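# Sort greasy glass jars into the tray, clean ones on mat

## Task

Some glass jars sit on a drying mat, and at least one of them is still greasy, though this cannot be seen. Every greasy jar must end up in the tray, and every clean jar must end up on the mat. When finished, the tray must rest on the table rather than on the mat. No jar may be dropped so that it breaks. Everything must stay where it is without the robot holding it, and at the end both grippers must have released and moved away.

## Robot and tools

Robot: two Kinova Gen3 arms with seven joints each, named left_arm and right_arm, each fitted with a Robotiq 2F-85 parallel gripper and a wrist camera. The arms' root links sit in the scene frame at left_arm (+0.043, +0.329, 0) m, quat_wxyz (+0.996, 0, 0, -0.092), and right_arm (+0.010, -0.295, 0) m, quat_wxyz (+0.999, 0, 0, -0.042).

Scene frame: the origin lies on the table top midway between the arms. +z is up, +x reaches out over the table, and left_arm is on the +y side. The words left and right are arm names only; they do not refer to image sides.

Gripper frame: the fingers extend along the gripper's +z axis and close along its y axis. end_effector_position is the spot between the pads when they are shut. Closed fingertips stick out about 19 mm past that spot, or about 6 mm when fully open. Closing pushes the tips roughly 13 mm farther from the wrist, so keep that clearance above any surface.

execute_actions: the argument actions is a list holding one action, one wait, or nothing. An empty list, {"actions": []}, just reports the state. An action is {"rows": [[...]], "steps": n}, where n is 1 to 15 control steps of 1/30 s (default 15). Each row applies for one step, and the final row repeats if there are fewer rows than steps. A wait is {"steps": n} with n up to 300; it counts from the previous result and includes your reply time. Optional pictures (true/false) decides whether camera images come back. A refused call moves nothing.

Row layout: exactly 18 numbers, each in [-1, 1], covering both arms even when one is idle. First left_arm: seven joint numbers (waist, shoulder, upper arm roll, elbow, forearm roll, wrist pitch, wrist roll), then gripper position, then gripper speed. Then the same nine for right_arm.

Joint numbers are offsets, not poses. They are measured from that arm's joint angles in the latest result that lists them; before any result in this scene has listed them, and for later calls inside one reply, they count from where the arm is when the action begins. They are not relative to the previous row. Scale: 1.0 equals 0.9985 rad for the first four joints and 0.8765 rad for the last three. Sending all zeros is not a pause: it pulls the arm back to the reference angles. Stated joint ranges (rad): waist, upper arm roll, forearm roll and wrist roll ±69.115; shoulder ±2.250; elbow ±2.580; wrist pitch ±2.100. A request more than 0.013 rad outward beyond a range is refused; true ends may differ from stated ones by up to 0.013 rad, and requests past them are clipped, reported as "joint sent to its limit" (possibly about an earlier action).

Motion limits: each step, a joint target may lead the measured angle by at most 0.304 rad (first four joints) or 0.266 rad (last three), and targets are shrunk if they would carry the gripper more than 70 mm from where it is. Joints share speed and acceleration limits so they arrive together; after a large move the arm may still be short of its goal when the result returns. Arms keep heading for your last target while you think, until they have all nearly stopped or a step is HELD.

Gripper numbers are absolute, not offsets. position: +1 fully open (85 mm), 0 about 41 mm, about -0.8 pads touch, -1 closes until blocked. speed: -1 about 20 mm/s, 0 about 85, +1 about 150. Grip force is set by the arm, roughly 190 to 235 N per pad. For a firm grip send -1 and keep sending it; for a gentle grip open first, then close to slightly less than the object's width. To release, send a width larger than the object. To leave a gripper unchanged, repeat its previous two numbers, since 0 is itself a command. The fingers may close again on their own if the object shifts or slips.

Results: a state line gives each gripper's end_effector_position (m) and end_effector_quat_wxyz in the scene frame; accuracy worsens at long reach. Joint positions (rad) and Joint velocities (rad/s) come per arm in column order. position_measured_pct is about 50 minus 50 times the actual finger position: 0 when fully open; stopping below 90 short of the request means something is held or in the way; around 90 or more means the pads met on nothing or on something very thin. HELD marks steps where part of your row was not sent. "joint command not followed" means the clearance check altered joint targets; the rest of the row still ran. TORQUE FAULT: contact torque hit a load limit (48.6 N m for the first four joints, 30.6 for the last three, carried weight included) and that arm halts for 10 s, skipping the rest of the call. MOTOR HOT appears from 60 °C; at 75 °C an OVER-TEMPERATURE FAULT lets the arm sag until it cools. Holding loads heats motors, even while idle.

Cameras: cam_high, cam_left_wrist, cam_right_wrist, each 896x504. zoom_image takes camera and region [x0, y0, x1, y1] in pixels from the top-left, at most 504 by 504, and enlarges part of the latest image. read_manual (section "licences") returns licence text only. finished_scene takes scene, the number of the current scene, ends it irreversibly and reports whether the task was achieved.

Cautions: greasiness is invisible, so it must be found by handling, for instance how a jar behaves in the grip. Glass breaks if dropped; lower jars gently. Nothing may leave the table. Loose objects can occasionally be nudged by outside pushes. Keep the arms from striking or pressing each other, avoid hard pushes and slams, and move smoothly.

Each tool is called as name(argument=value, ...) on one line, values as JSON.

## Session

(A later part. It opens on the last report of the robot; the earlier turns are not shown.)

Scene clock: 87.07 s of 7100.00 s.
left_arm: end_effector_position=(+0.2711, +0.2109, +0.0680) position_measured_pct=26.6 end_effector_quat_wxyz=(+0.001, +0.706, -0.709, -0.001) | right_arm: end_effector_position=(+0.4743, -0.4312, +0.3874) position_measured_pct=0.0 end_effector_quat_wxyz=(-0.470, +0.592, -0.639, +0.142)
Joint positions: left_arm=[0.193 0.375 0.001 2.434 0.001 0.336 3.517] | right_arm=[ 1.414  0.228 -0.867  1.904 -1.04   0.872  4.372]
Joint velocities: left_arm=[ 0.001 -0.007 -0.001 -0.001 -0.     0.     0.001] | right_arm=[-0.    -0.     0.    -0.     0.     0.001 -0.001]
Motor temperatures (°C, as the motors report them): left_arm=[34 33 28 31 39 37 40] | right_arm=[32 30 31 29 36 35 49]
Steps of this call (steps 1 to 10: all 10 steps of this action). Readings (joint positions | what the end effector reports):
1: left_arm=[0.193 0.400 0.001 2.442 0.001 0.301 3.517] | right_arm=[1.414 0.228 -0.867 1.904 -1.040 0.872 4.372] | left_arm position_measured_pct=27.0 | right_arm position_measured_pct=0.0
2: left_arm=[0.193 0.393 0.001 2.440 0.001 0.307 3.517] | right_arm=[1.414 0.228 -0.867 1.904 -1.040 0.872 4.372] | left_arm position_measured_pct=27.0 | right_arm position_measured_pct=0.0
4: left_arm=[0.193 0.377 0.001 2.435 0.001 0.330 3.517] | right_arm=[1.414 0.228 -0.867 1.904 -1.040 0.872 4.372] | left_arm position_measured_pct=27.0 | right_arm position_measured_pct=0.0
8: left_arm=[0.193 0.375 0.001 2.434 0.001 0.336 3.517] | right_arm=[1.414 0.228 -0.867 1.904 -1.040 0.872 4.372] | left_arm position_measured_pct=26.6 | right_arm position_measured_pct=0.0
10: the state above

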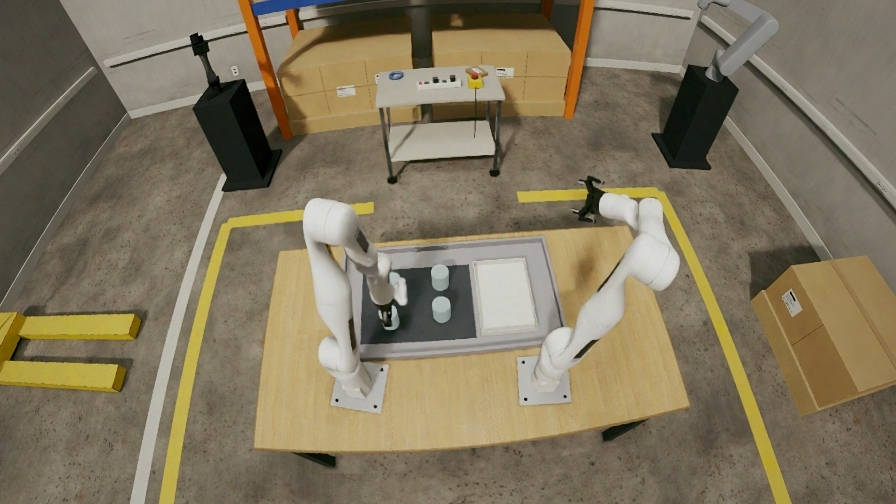

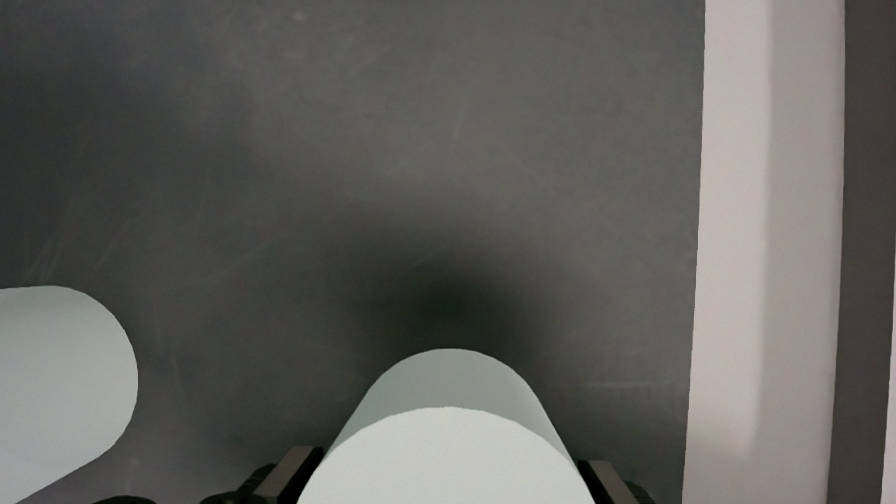

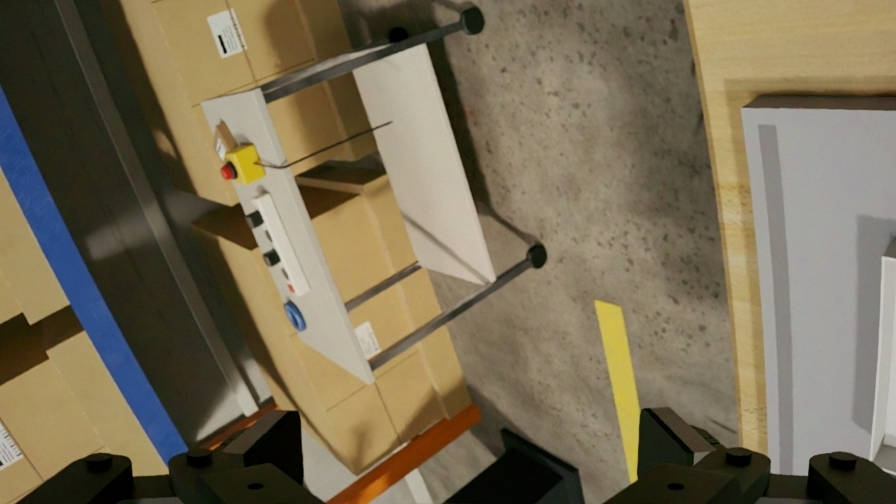

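execute_actions(actions=[{"rows":[[0,0.009,0,0.003,0,-0.014,0,0.458,-1,0,0,0,0,0,0,0,1,0],[0,0.016,0,0.005,0,-0.024,0,0.458,-1,0,0,0,0,0,0,0,1,0],[0,0.021,0,0.007,0,-0.032,0,0.458,-1,0,0,0,0,0,0,0,1,0],[0,0.025,0,0.008,0,-0.038,0,0.458,-1,0,0,0,0,0,0,0,1,0],[0,0.027,0,0.009,0,-0.042,0,0.458,-1,0,0,0,0,0,0,0,1,0]],"steps":9}], pictures=false)

execute_actions(actions=[{"rows":[[0,0.004,0,0.001,0,-0.005,0,0.458,-1,0,0,0,0,0,0,0,1,0],[0,0.007,0,0.002,0,-0.01,0,0.458,-1,0,0,0,0,0,0,0,1,0],[0,0.011,0,0.003,0,-0.016,0,0.458,-1,0,0,0,0,0,0,0,1,0],[0,0.014,0,0.004,0,-0.021,0,0.458,-1,0,0,0,0,0,0,0,1,0]],"steps":15}])

Scene clock: 92.63 s of 7100.00 s.
left_arm: end_effector_position=(+0.2715, +0.2107, +0.0606) position_measured_pct=26.6 end_effector_quat_wxyz=(+0.001, +0.706, -0.709, -0.000) | right_arm: end_effector_position=(+0.4743, -0.4312, +0.3874) position_measured_pct=0.0 end_effector_quat_wxyz=(-0.470, +0.592, -0.639, +0.142)
Joint positions: left_arm=[0.193 0.4   0.001 2.443 0.001 0.3   3.517] | right_arm=[ 1.414  0.228 -0.867  1.904 -1.04   0.872  4.372]
Joint velocities: left_arm=[ 0.001  0.011  0.     0.002 -0.    -0.004 -0.001] | right_arm=[-0.    -0.     0.    -0.     0.    -0.001  0.   ]
Motor temperatures (°C, as the motors report them): left_arm=[34 33 28 31 39 37 40] | right_arm=[32 30 31 29 36 35 49]
Steps of this call (steps 1 to 15: the robot went on to your last target; steps 16 to 90: nothing new was sent; then 2.27 s passed at rest; steps 91 to 99: all 9 steps of this action). Readings (joint positions | what the end effector reports):
91: left_arm=[0.193 0.375 0.001 2.434 0.001 0.335 3.517] | right_arm=[1.414 0.228 -0.867 1.904 -1.040 0.872 4.372] | left_arm position_measured_pct=26.6 | right_arm position_measured_pct=0.0
92: left_arm=[0.193 0.382 0.001 2.435 0.001 0.329 3.517] | right_arm=[1.414 0.228 -0.867 1.904 -1.040 0.872 4.372] | left_arm position_measured_pct=26.6 | right_arm position_measured_pct=0.0
94: left_arm=[0.193 0.393 0.001 2.440 0.001 0.314 3.517] | right_arm=[1.414 0.228 -0.867 1.904 -1.040 0.872 4.372] | left_arm position_measured_pct=26.6 | right_arm position_measured_pct=0.0
98: left_arm=[0.193 0.400 0.001 2.443 0.001 0.300 3.517] | right_arm=[1.414 0.228 -0.867 1.904 -1.040 0.872 4.372] | left_arm position_measured_pct=26.6 | right_arm position_measured_pct=0.0
99: the state above

Scene clock: 93.13 s of 7100.00 s.
left_arm: end_effector_position=(+0.2715, +0.2106, +0.0576) position_measured_pct=26.6 end_effector_quat_wxyz=(+0.000, +0.706, -0.709, +0.001) | right_arm: end_effector_position=(+0.4743, -0.4312, +0.3874) position_measured_pct=0.0 end_effector_quat_wxyz=(-0.470, +0.592, -0.639, +0.142)
Joint positions: left_arm=[0.193 0.41  0.002 2.447 0.001 0.283 3.517] | right_arm=[ 1.414  0.228 -0.867  1.904 -1.04   0.872  4.372]
Joint velocities: left_arm=[-0.002  0.001  0.    -0.    -0.    -0.002  0.001] | right_arm=[ 0. -0.  0.  0. -0. -0. -0.]
Motor temperatures (°C, as the motors report them): left_arm=[34 33 28 31 39 37 40] | right_arm=[32 30 31 29 36 35 49]
Steps of this call (steps 1 to 15: all 15 steps of this action). Readings (joint positions | what the end effector reports):
1: left_arm=[0.193 0.402 0.001 2.443 0.001 0.299 3.517] | right_arm=[1.414 0.228 -0.867 1.904 -1.040 0.872 4.372] | left_arm position_measured_pct=26.6 | right_arm position_measured_pct=0.0
2: left_arm=[0.193 0.403 0.001 2.443 0.001 0.296 3.517] | right_arm=[1.414 0.228 -0.867 1.904 -1.040 0.872 4.372] | left_arm position_measured_pct=26.6 | right_arm position_measured_pct=0.0
4: left_arm=[0.193 0.408 0.001 2.445 0.001 0.289 3.517] | right_arm=[1.414 0.228 -0.867 1.904 -1.040 0.872 4.372] | left_arm position_measured_pct=26.6 | right_arm position_measured_pct=0.0
8: left_arm=[0.193 0.410 0.002 2.447 0.001 0.283 3.517] | right_arm=[1.414 0.228 -0.867 1.904 -1.040 0.872 4.372] | left_arm position_measured_pct=26.6 | right_arm position_measured_pct=0.0
15: the state above

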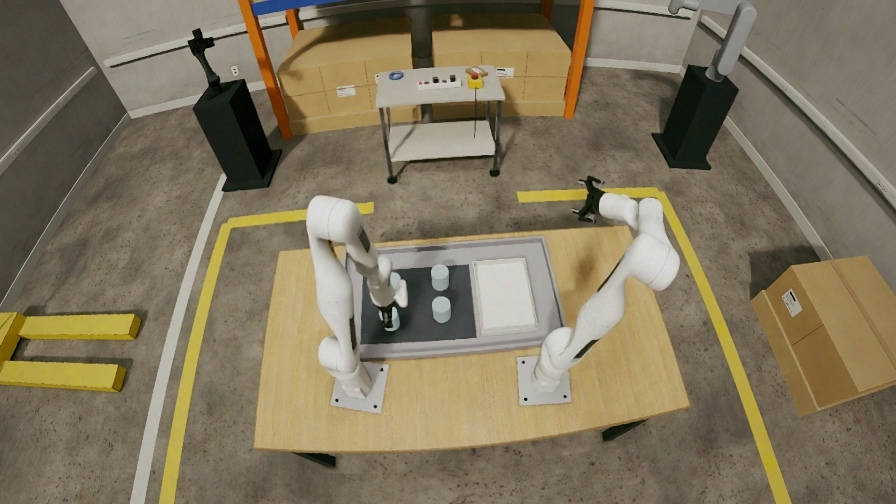

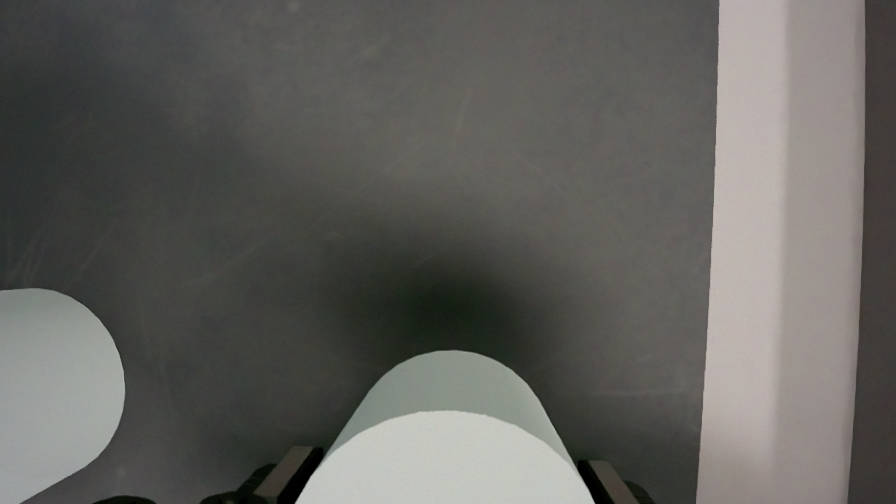

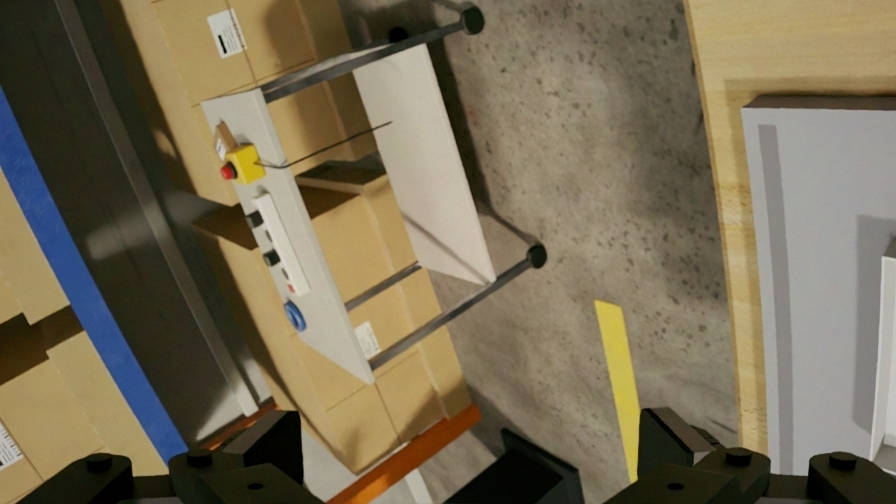

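execute_actions(actions=[{"rows":[[0,0,0,0,0,0,0,1,0,0,0,0,0,0,0,0,1,0],[0,0,0,0,0,0,0,1,0,0,0,0,0,0,0,0,1,0],[0,0,0,0,0,0,0,1,0,0,0,0,0,0,0,0,1,0],[0,-0.088,0,-0.027,0,0.133,0,1,0,0,0,0,0,0,0,0,1,0]],"steps":15}])

execute_actions(actions=[{"rows":[[-0.012,0.012,0,-0.026,0,0.016,-0.013,1,0,0,0,0,0,0,0,0,1,0],[-0.012,0.012,0,-0.026,0,0.016,-0.013,1,0,0,0,0,0,0,0,0,1,0],[-0.012,0.012,0,-0.026,0,0.016,-0.013,1,0,0,0,0,0,0,0,0,1,0],[-0.012,0.012,0,-0.026,0,0.016,-0.013,1,0,0,0,0,0,0,0,0,1,0],[-0.0135,0.0135,0,-0.0295,0,0.018,-0.015,1,0,0,0,0,0,0,0,0,1,0],[-0.015,0.015,0,-0.033,0,0.02,-0.017,1,0,0,0,0,0,0,0,0,1,0],[-0.0165,0.0165,0,-0.0365,0,0.022,-0.018,1,0,0,0,0,0,0,0,0,1,0],[-0.018,0.018,0,-0.04,0,0.024,-0.02,1,0,0,0,0,0,0,0,0,1,0],[-0.0195,0.0195,0,-0.0435,0,0.026,-0.022,1,0,0,0,0,0,0,0,0,1,0],[-0.021,0.021,0,-0.047,0,0.028,-0.024,1,0,0,0,0,0,0,0,0,1,0],[-0.0225,0.0225,0,-0.05,0,0.03,-0.025,1,0,0,0,0,0,0,0,0,1,0],[-0.024,0.024,0,-0.0534,0,0.032,-0.027,1,0,0,0,0,0,0,0,0,1,0]],"steps":15}])

Scene clock: 103.50 s of 7100.00 s.
left_arm: end_effector_position=(+0.2700, +0.2112, +0.0823) position_measured_pct=0.0 end_effector_quat_wxyz=(+0.001, +0.706, -0.709, -0.001) | right_arm: end_effector_position=(+0.4743, -0.4312, +0.3874) position_measured_pct=0.0 end_effector_quat_wxyz=(-0.470, +0.592, -0.639, +0.142)
Joint positions: left_arm=[0.193 0.325 0.002 2.42  0.001 0.4   3.517] | right_arm=[ 1.414  0.228 -0.867  1.904 -1.04   0.872  4.372]
Joint velocities: left_arm=[ 0.    -0.02   0.    -0.003 -0.     0.001 -0.001] | right_arm=[-0.    -0.     0.     0.     0.    -0.     0.001]
Motor temperatures (°C, as the motors report them): left_arm=[34 33 28 31 39 37 40] | right_arm=[32 30 31 30 36 35 49]
Steps of this call (steps 1 to 15: the robot went on to your last target; steps 16 to 90: nothing new was sent; then 6.87 s passed at rest; steps 91 to 105: all 15 steps of this action). Readings (joint positions | what the end effector reports):
91: left_arm=[0.193 0.409 0.002 2.447 0.001 0.283 3.517] | right_arm=[1.414 0.228 -0.867 1.904 -1.040 0.872 4.372] | left_arm position_measured_pct=26.6 | right_arm position_measured_pct=0.0
92: left_arm=[0.194 0.408 0.002 2.447 0.001 0.283 3.517] | right_arm=[1.414 0.228 -0.867 1.904 -1.040 0.872 4.372] | left_arm position_measured_pct=26.2 | right_arm position_measured_pct=0.0
94: left_arm=[0.193 0.407 0.002 2.447 0.001 0.285 3.517] | right_arm=[1.414 0.228 -0.867 1.904 -1.040 0.872 4.372] | left_arm position_measured_pct=22.2 | right_arm position_measured_pct=0.0
98: left_arm=[0.193 0.351 0.002 2.430 0.001 0.352 3.517] | right_arm=[1.414 0.228 -0.867 1.904 -1.040 0.872 4.372] | left_arm position_measured_pct=10.7 | right_arm position_measured_pct=0.0
105: the state above

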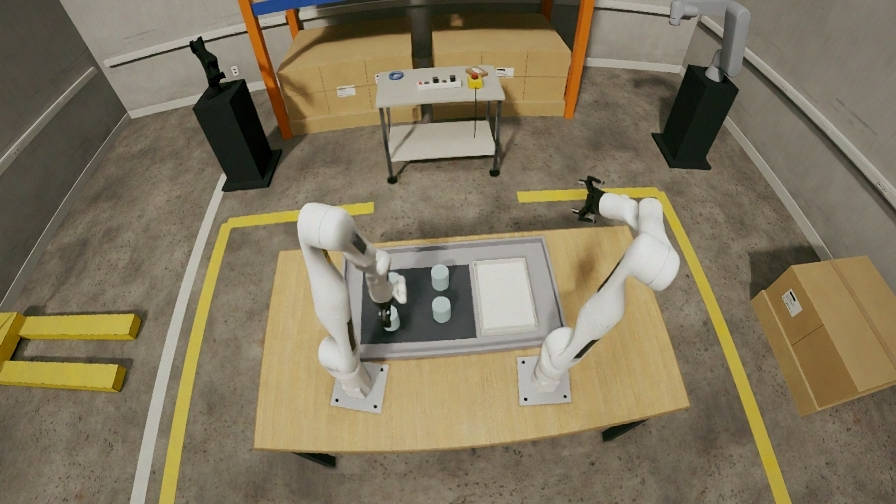

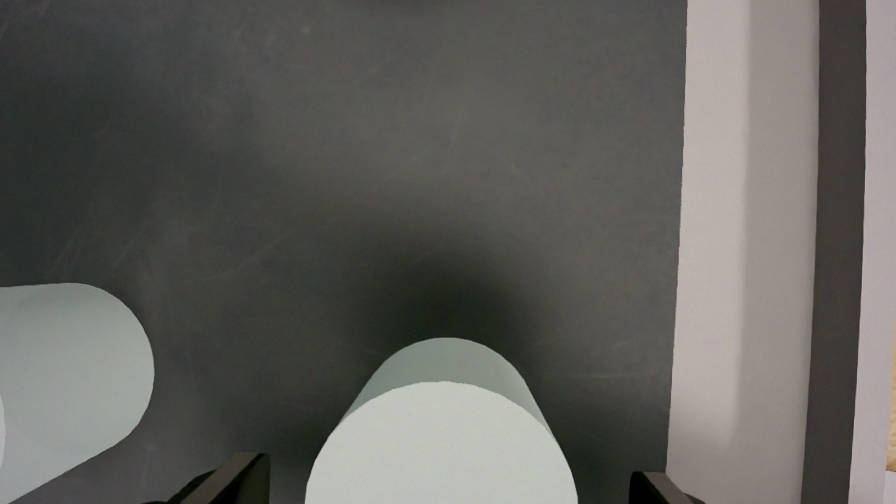

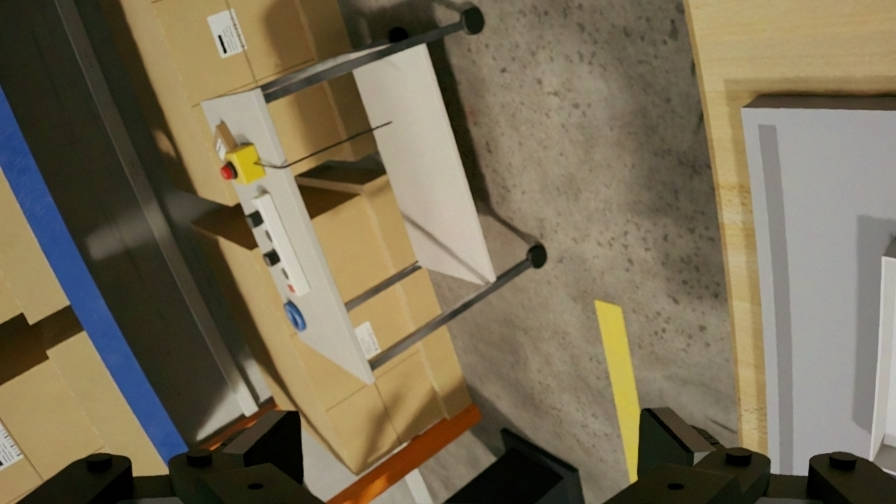

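Scene clock: 104.00 s of 7100.00 s.
left_arm: end_effector_position=(+0.2891, +0.2103, +0.0827) position_measured_pct=0.0 end_effector_quat_wxyz=(+0.001, +0.705, -0.709, -0.001) | right_arm: end_effector_position=(+0.4743, -0.4312, +0.3874) position_measured_pct=0.0 end_effector_quat_wxyz=(-0.470, +0.592, -0.639, +0.142)
Joint positions: left_arm=[0.17  0.348 0.002 2.368 0.001 0.429 3.493] | right_arm=[ 1.414  0.228 -0.867  1.904 -1.04   0.872  4.372]
Joint velocities: left_arm=[-0.003  0.004  0.002 -0.006  0.001  0.008 -0.004] | right_arm=[-0.     0.     0.    -0.    -0.    -0.001  0.001]
Motor temperatures (°C, as the motors report them): left_arm=[34 33 28 31 39 37 40] | right_arm=[32 30 31 30 36 35 49]
Steps of this call (steps 1 to 15: all 15 steps of this action). Readings (joint positions | what the end effector reports):
1: left_arm=[0.193 0.325 0.002 2.419 0.001 0.400 3.516] | right_arm=[1.414 0.228 -0.867 1.904 -1.040 0.872 4.372] | left_arm position_measured_pct=0.0 | right_arm position_measured_pct=0.0
2: left_arm=[0.189 0.329 0.002 2.414 0.001 0.404 3.514] | right_arm=[1.414 0.228 -0.867 1.904 -1.040 0.872 4.372] | left_arm position_measured_pct=0.0 | right_arm position_measured_pct=0.0
4: left_arm=[0.183 0.336 0.001 2.398 0.001 0.412 3.507] | right_arm=[1.414 0.228 -0.867 1.904 -1.040 0.872 4.372] | left_arm position_measured_pct=0.0 | right_arm position_measured_pct=0.0
8: left_arm=[0.178 0.341 0.002 2.386 0.001 0.418 3.501] | right_arm=[1.414 0.228 -0.867 1.904 -1.040 0.872 4.372] | left_arm position_measured_pct=0.0 | right_arm position_measured_pct=0.0
15: the state above

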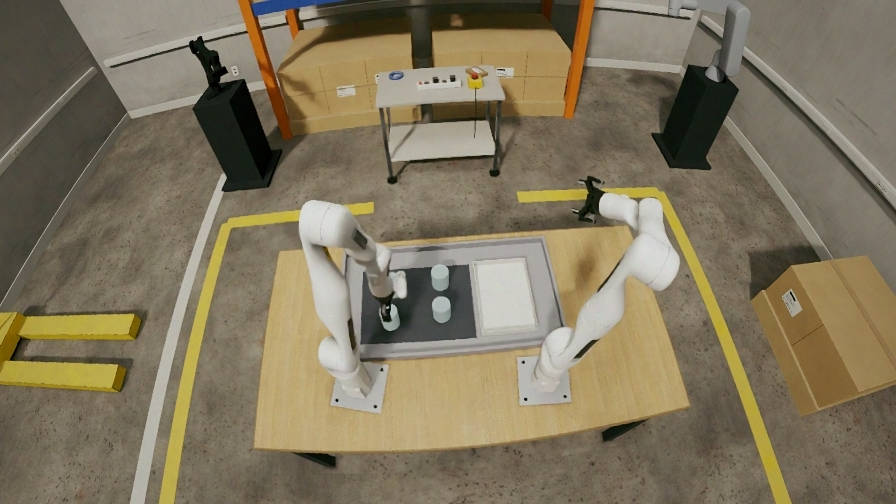

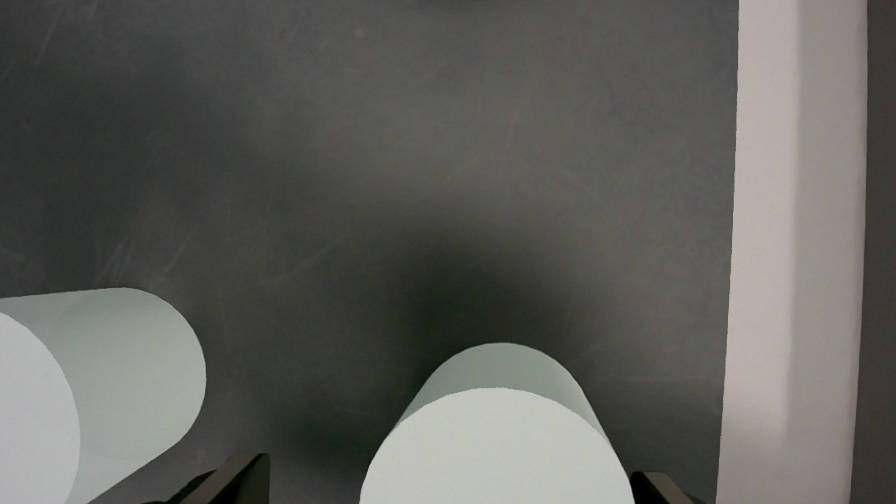

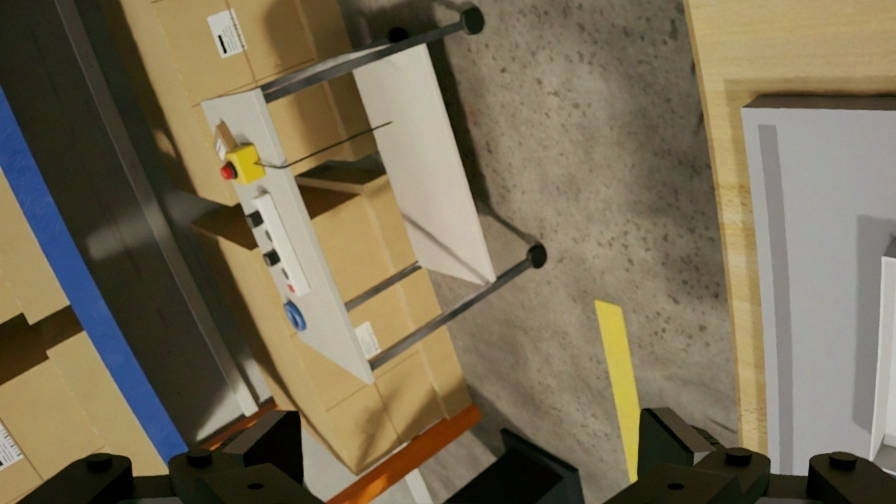

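execute_actions(actions=[{"rows":[[0.002,-0.002,0,0.004,0,-0.003,0,1,0,0,0,0,0,0,0,0,1,0],[0.004,-0.004,0,0.008,0,-0.005,0,1,0,0,0,0,0,0,0,0,1,0],[0.005,-0.005,0,0.012,0,-0.008,0,1,0,0,0,0,0,0,0,0,1,0],[0.007,-0.007,0,0.016,0,-0.01,0,1,0,0,0,0,0,0,0,0,1,0],[0.009,-0.009,0,0.02,0,-0.013,0,1,0,0,0,0,0,0,0,0,1,0],[0.011,-0.011,0,0.024,0,-0.015,0,1,0,0,0,0,0,0,0,0,1,0],[0.013,-0.013,0,0.03,0,-0.019,0,1,0,0,0,0,0,0,0,0,1,0],[0.013,-0.013,0,0.03,0,-0.019,0,1,0,0,0,0,0,0,0,0,1,0],[0.013,-0.103,0,-0.01,0,0.129,0,1,0,0,0,0,0,0,0,0,1,0]],"steps":15}], pictures=false)

execute_actions(actions=[{"steps":5}], pictures=false)

execute_actions(actions=[{"rows":[[-0.086,0.206,0,-0.363,0,0.173,-0.08,1,0,0,0,0,0,0,0,0,1,0]],"steps":15}], pictures=false)

execute_actions(actions=[{"steps":8}], pictures=false)

execute_actions(actions=[{"rows":[[0,0.058,0,0.028,0,-0.097,0,1,0,0,0,0,0,0,0,0,1,0]],"steps":12}])

execute_actions(actions=[{"rows":[[0.007,-0.013,0,0.027,0,-0.017,0,1,0,0,0,0,0,0,0,0,1,0],[0.007,-0.013,0,0.027,0,-0.017,0,1,0,0,0,0,0,0,0,0,1,0],[0.007,-0.013,0,0.027,0,-0.017,0,1,0,0,0,0,0,0,0,0,1,0],[0.008,-0.015,0,0.031,0,-0.019,0,1,0,0,0,0,0,0,0,0,1,0],[0.009,-0.0165,0,0.035,0,-0.0215,0,1,0,0,0,0,0,0,0,0,1,0],[0.01,-0.018,0,0.039,0,-0.024,0,1,0,0,0,0,0,0,0,0,1,0],[0.011,-0.02,0,0.043,0,-0.026,0,1,0,0,0,0,0,0,0,0,1,0],[0.012,-0.022,0,0.047,0,-0.029,0,1,0,0,0,0,0,0,0,0,1,0],[0.013,-0.024,0,0.051,0,-0.031,0,1,0,0,0,0,0,0,0,0,1,0],[0.014,-0.026,0,0.055,0,-0.034,0,1,0,0,0,0,0,0,0,0,1,0],[0.015,-0.028,0,0.06,0,-0.037,0,1,0,0,0,0,0,0,0,0,1,0]],"steps":15}])

Scene clock: 115.83 s of 7100.00 s.
left_arm: end_effector_position=(+0.2783, +0.2107, +0.1088) position_measured_pct=0.0 end_effector_quat_wxyz=(+0.001, +0.701, -0.713, -0.001) | right_arm: end_effector_position=(+0.4743, -0.4312, +0.3874) position_measured_pct=0.0 end_effector_quat_wxyz=(-0.470, +0.592, -0.639, +0.142)
Joint positions: left_arm=[0.183 0.254 0.002 2.362 0.001 0.529 3.493] | right_arm=[ 1.414  0.228 -0.867  1.904 -1.04   0.872  4.372]
Joint velocities: left_arm=[ 0.002 -0.161  0.001 -0.124 -0.     0.398 -0.002] | right_arm=[ 0.    -0.     0.    -0.001 -0.001  0.     0.001]
Motor temperatures (°C, as the motors report them): left_arm=[34 33 28 31 39 37 40] | right_arm=[32 30 31 30 36 35 49]
Steps of this call (steps 1 to 15: the robot went on to your last target; steps 16 to 90: nothing new was sent; then 8.33 s passed at rest; steps 91 to 105: all 15 steps of this action). Readings (joint positions | what the end effector reports):
91: left_arm=[0.171 0.348 0.002 2.369 0.001 0.429 3.493] | right_arm=[1.414 0.228 -0.867 1.904 -1.040 0.872 4.372] | left_arm position_measured_pct=0.0 | right_arm position_measured_pct=0.0
92: left_arm=[0.173 0.346 0.002 2.372 0.001 0.427 3.493] | right_arm=[1.414 0.228 -0.867 1.904 -1.040 0.872 4.372] | left_arm position_measured_pct=0.0 | right_arm position_measured_pct=0.0
94: left_arm=[0.175 0.343 0.002 2.379 0.001 0.423 3.493] | right_arm=[1.414 0.228 -0.867 1.904 -1.040 0.872 4.372] | left_arm position_measured_pct=0.0 | right_arm position_measured_pct=0.0
98: left_arm=[0.182 0.336 0.002 2.395 0.001 0.414 3.493] | right_arm=[1.414 0.228 -0.867 1.904 -1.040 0.872 4.372] | left_arm position_measured_pct=0.0 | right_arm position_measured_pct=0.0
105: the state above

Scene clock: 116.00 s of 7100.00 s.
left_arm: end_effector_position=(+0.2777, +0.2109, +0.1111) position_measured_pct=0.0 end_effector_quat_wxyz=(+0.002, +0.701, -0.713, -0.003) | right_arm: end_effector_position=(+0.4743, -0.4312, +0.3874) position_measured_pct=0.0 end_effector_quat_wxyz=(-0.470, +0.592, -0.639, +0.142)
Joint positions: left_arm=[0.183 0.248 0.002 2.359 0.001 0.542 3.493] | right_arm=[ 1.414  0.228 -0.867  1.904 -1.04   0.872  4.372]
Joint velocities: left_arm=[-0.    -0.021 -0.001 -0.004  0.     0.001  0.001] | right_arm=[ 0. -0.  0.  0. -0. -0. -0.]
Motor temperatures (°C, as the motors report them): left_arm=[34 33 28 31 39 37 40] | right_arm=[32 30 31 30 36 35 49]
Steps of this call (steps 1 to 5: the robot went on to your last target). Readings (joint positions | what the end effector reports):
1: left_arm=[0.183 0.251 0.002 2.360 0.001 0.538 3.493] | right_arm=[1.414 0.228 -0.867 1.904 -1.040 0.872 4.372] | left_arm position_measured_pct=0.0 | right_arm position_measured_pct=0.0
2: left_arm=[0.183 0.251 0.002 2.359 0.001 0.540 3.493] | right_arm=[1.414 0.228 -0.867 1.904 -1.040 0.872 4.372] | left_arm position_measured_pct=0.0 | right_arm position_measured_pct=0.0
4: left_arm=[0.183 0.249 0.002 2.359 0.001 0.542 3.493] | right_arm=[1.414 0.228 -0.867 1.904 -1.040 0.872 4.372] | left_arm position_measured_pct=0.0 | right_arm position_measured_pct=0.0
5: the state above

Scene clock: 116.50 s of 7100.00 s.
left_arm: end_effector_position=(+0.4010, +0.1966, +0.1112) position_measured_pct=0.0 end_effector_quat_wxyz=(-0.000, +0.706, -0.709, +0.001) | right_arm: end_effector_position=(+0.4743, -0.4312, +0.3874) position_measured_pct=0.0 end_effector_quat_wxyz=(-0.470, +0.592, -0.639, +0.142)
Joint positions: left_arm=[0.102 0.442 0.001 2.01  0.001 0.687 3.425] | right_arm=[ 1.414  0.228 -0.867  1.904 -1.04   0.872  4.372]
Joint velocities: left_arm=[-0.066  0.156 -0.002 -0.345 -0.     0.135 -0.062] | right_arm=[-0.    -0.     0.     0.    -0.001 -0.     0.001]
Motor temperatures (°C, as the motors report them): left_arm=[34 33 28 31 39 37 40] | right_arm=[32 30 31 30 36 35 49]
Steps of this call (steps 1 to 15: all 15 steps of this action). Readings (joint positions | what the end effector reports):
1: left_arm=[0.183 0.248 0.002 2.358 0.001 0.542 3.493] | right_arm=[1.414 0.228 -0.867 1.904 -1.040 0.872 4.372] | left_arm position_measured_pct=0.0 | right_arm position_measured_pct=0.0
2: left_arm=[0.181 0.253 0.002 2.352 0.001 0.545 3.492] | right_arm=[1.414 0.228 -0.867 1.904 -1.040 0.872 4.372] | left_arm position_measured_pct=0.0 | right_arm position_measured_pct=0.0
4: left_arm=[0.172 0.274 0.002 2.326 0.001 0.559 3.486] | right_arm=[1.414 0.228 -0.867 1.904 -1.040 0.872 4.372] | left_arm position_measured_pct=0.0 | right_arm position_measured_pct=0.0
8: left_arm=[0.142 0.348 0.002 2.207 0.001 0.613 3.461] | right_arm=[1.414 0.228 -0.867 1.904 -1.040 0.872 4.372] | left_arm position_measured_pct=0.0 | right_arm position_measured_pct=0.0
15: the state above

Scene clock: 116.77 s of 7100.00 s.
left_arm: end_effector_position=(+0.4051, +0.1968, +0.1102) position_measured_pct=0.0 end_effector_quat_wxyz=(+0.001, +0.706, -0.708, +0.000) | right_arm: end_effector_position=(+0.4743, -0.4312, +0.3874) position_measured_pct=0.0 end_effector_quat_wxyz=(-0.470, +0.592, -0.639, +0.142)
Joint positions: left_arm=[0.098 0.452 0.002 1.996 0.001 0.693 3.423] | right_arm=[ 1.414  0.228 -0.867  1.904 -1.04   0.872  4.372]
Joint velocities: left_arm=[-0.003  0.011 -0.001 -0.001  0.    -0.002  0.   ] | right_arm=[ 0.    -0.    -0.    -0.001 -0.     0.    -0.001]
Motor temperatures (°C, as the motors report them): left_arm=[34 33 28 31 39 37 40] | right_arm=[32 30 31 30 36 35 49]
Steps of this call (steps 1 to 8: the robot went on to your last target). Readings (joint positions | what the end effector reports):
1: left_arm=[0.100 0.446 0.001 2.001 0.001 0.690 3.424] | right_arm=[1.414 0.228 -0.867 1.904 -1.040 0.872 4.372] | left_arm position_measured_pct=0.0 | right_arm position_measured_pct=0.0
2: left_arm=[0.100 0.448 0.001 1.998 0.001 0.692 3.423] | right_arm=[1.414 0.228 -0.867 1.904 -1.040 0.872 4.372] | left_arm position_measured_pct=0.0 | right_arm position_measured_pct=0.0
4: left_arm=[0.099 0.450 0.002 1.996 0.001 0.693 3.423] | right_arm=[1.414 0.228 -0.867 1.904 -1.040 0.872 4.372] | left_arm position_measured_pct=0.0 | right_arm position_measured_pct=0.0
8: the state above

Scene clock: 117.17 s of 7100.00 s.
left_arm: end_effector_position=(+0.4051, +0.1967, +0.0830) position_measured_pct=0.0 end_effector_quat_wxyz=(+0.001, +0.706, -0.708, +0.000) | right_arm: end_effector_position=(+0.4743, -0.4312, +0.3874) position_measured_pct=0.0 end_effector_quat_wxyz=(-0.470, +0.592, -0.639, +0.142)
Joint positions: left_arm=[0.098 0.509 0.002 2.024 0.001 0.608 3.423] | right_arm=[ 1.414  0.228 -0.867  1.904 -1.04   0.872  4.372]
Joint velocities: left_arm=[-0.001  0.01   0.     0.001 -0.    -0.001 -0.   ] | right_arm=[ 0.     0.     0.     0.001 -0.001  0.     0.   ]
Motor temperatures (°C, as the motors report them): left_arm=[34 33 28 31 39 37 40] | right_arm=[32 30 31 30 36 35 49]
Steps of this call (steps 1 to 12: all 12 steps of this action). Readings (joint positions | what the end effector reports):
1: left_arm=[0.098 0.454 0.002 1.996 0.001 0.692 3.423] | right_arm=[1.414 0.228 -0.867 1.904 -1.040 0.872 4.372] | left_arm position_measured_pct=0.0 | right_arm position_measured_pct=0.0
2: left_arm=[0.098 0.461 0.002 1.999 0.001 0.684 3.423] | right_arm=[1.414 0.228 -0.867 1.904 -1.040 0.872 4.372] | left_arm position_measured_pct=0.0 | right_arm position_measured_pct=0.0
4: left_arm=[0.098 0.489 0.002 2.011 0.001 0.646 3.423] | right_arm=[1.414 0.228 -0.867 1.904 -1.040 0.872 4.372] | left_arm position_measured_pct=0.0 | right_arm position_measured_pct=0.0
8: left_arm=[0.098 0.507 0.002 2.024 0.001 0.609 3.423] | right_arm=[1.414 0.228 -0.867 1.904 -1.040 0.872 4.372] | left_arm position_measured_pct=0.0 | right_arm position_measured_pct=0.0
12: the state above

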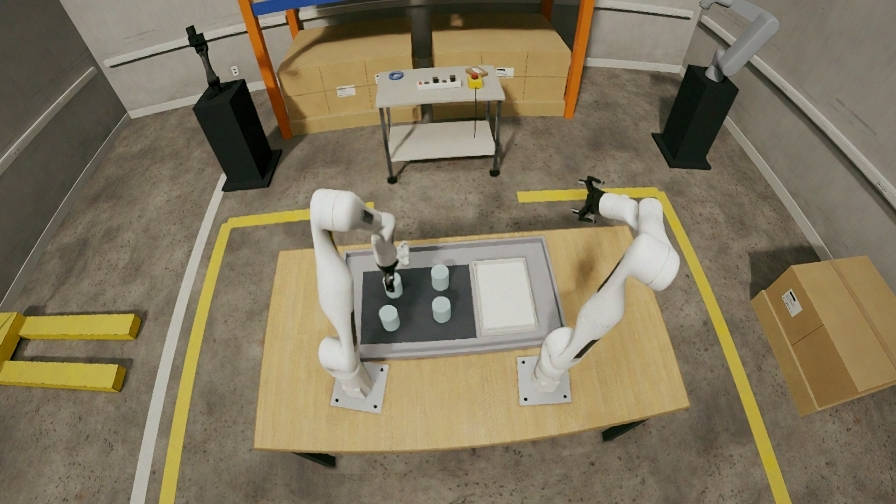

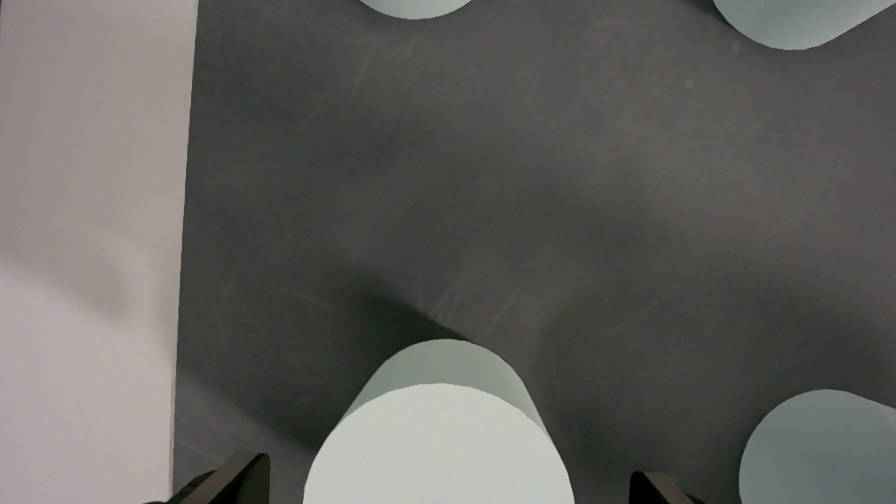

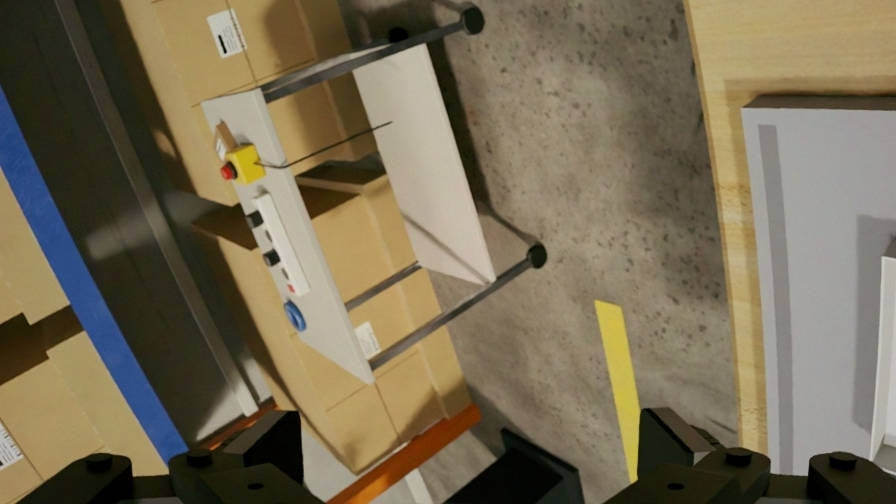

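Scene clock: 117.67 s of 7100.00 s.
left_arm: end_effector_position=(+0.3868, +0.1967, +0.0833) position_measured_pct=0.0 end_effector_quat_wxyz=(-0.000, +0.701, -0.713, +0.002) | right_arm: end_effector_position=(+0.4743, -0.4312, +0.3875) position_measured_pct=0.0 end_effector_quat_wxyz=(-0.470, +0.592, -0.639, +0.142)
Joint positions: left_arm=[0.112 0.481 0.002 2.082 0.001 0.575 3.423] | right_arm=[ 1.414  0.228 -0.867  1.904 -1.04   0.872  4.372]
Joint velocities: left_arm=[ 0.003 -0.006 -0.002  0.004 -0.    -0.004  0.   ] | right_arm=[ 0.     0.    -0.    -0.    -0.001  0.    -0.001]
Motor temperatures (°C, as the motors report them): left_arm=[34 33 28 31 39 37 40] | right_arm=[32 30 31 30 36 35 49]
Steps of this call (steps 1 to 15: all 15 steps of this action). Readings (joint positions | what the end effector reports):
1: left_arm=[0.098 0.508 0.002 2.025 0.001 0.608 3.423] | right_arm=[1.414 0.228 -0.867 1.904 -1.040 0.872 4.372] | left_arm position_measured_pct=0.0 | right_arm position_measured_pct=0.0
2: left_arm=[0.100 0.505 0.001 2.030 0.001 0.604 3.423] | right_arm=[1.414 0.228 -0.867 1.904 -1.040 0.872 4.372] | left_arm position_measured_pct=0.0 | right_arm position_measured_pct=0.0
4: left_arm=[0.104 0.497 0.002 2.047 0.001 0.596 3.423] | right_arm=[1.414 0.228 -0.867 1.904 -1.040 0.872 4.372] | left_arm position_measured_pct=0.0 | right_arm position_measured_pct=0.0
8: left_arm=[0.108 0.490 0.002 2.064 0.001 0.585 3.423] | right_arm=[1.414 0.228 -0.867 1.904 -1.040 0.872 4.372] | left_arm position_measured_pct=0.0 | right_arm position_measured_pct=0.0
15: the state above

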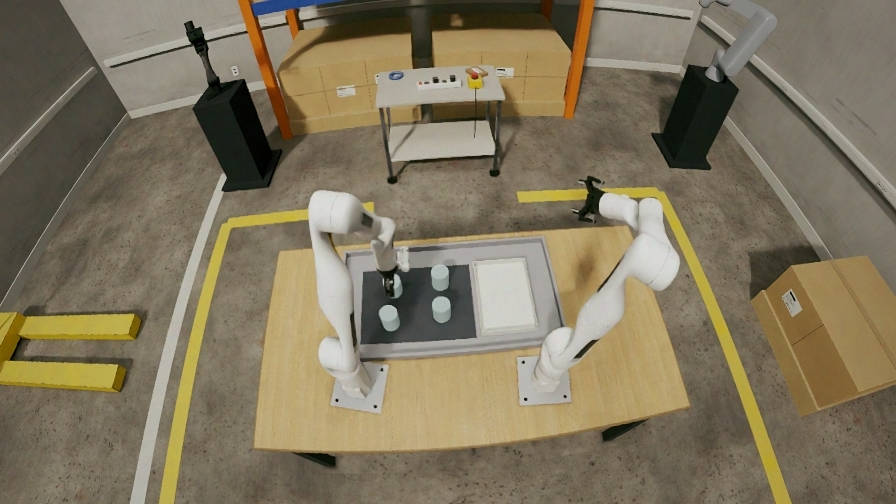

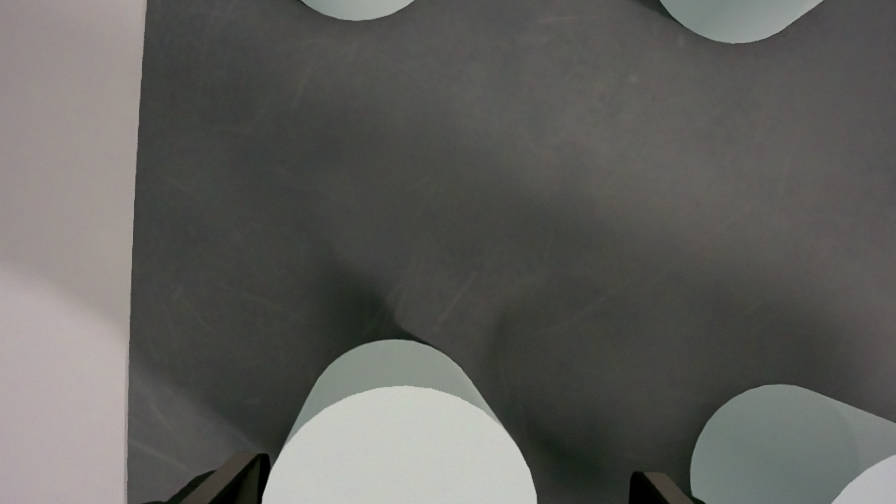

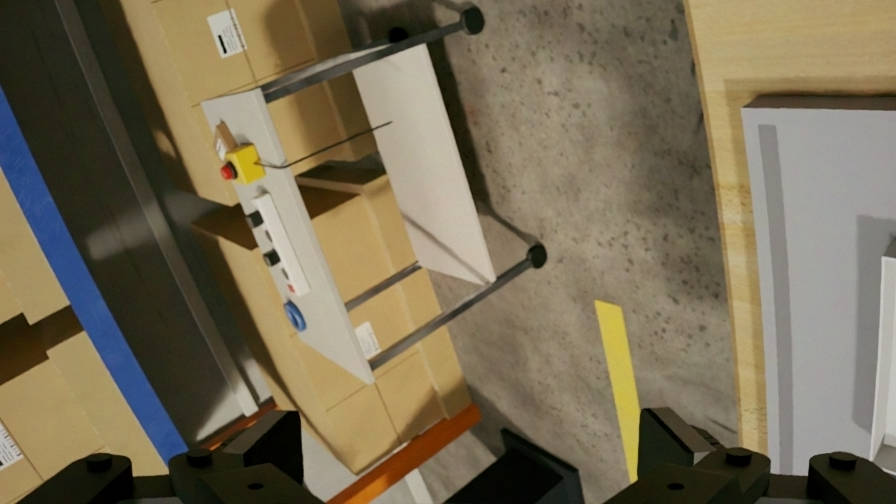

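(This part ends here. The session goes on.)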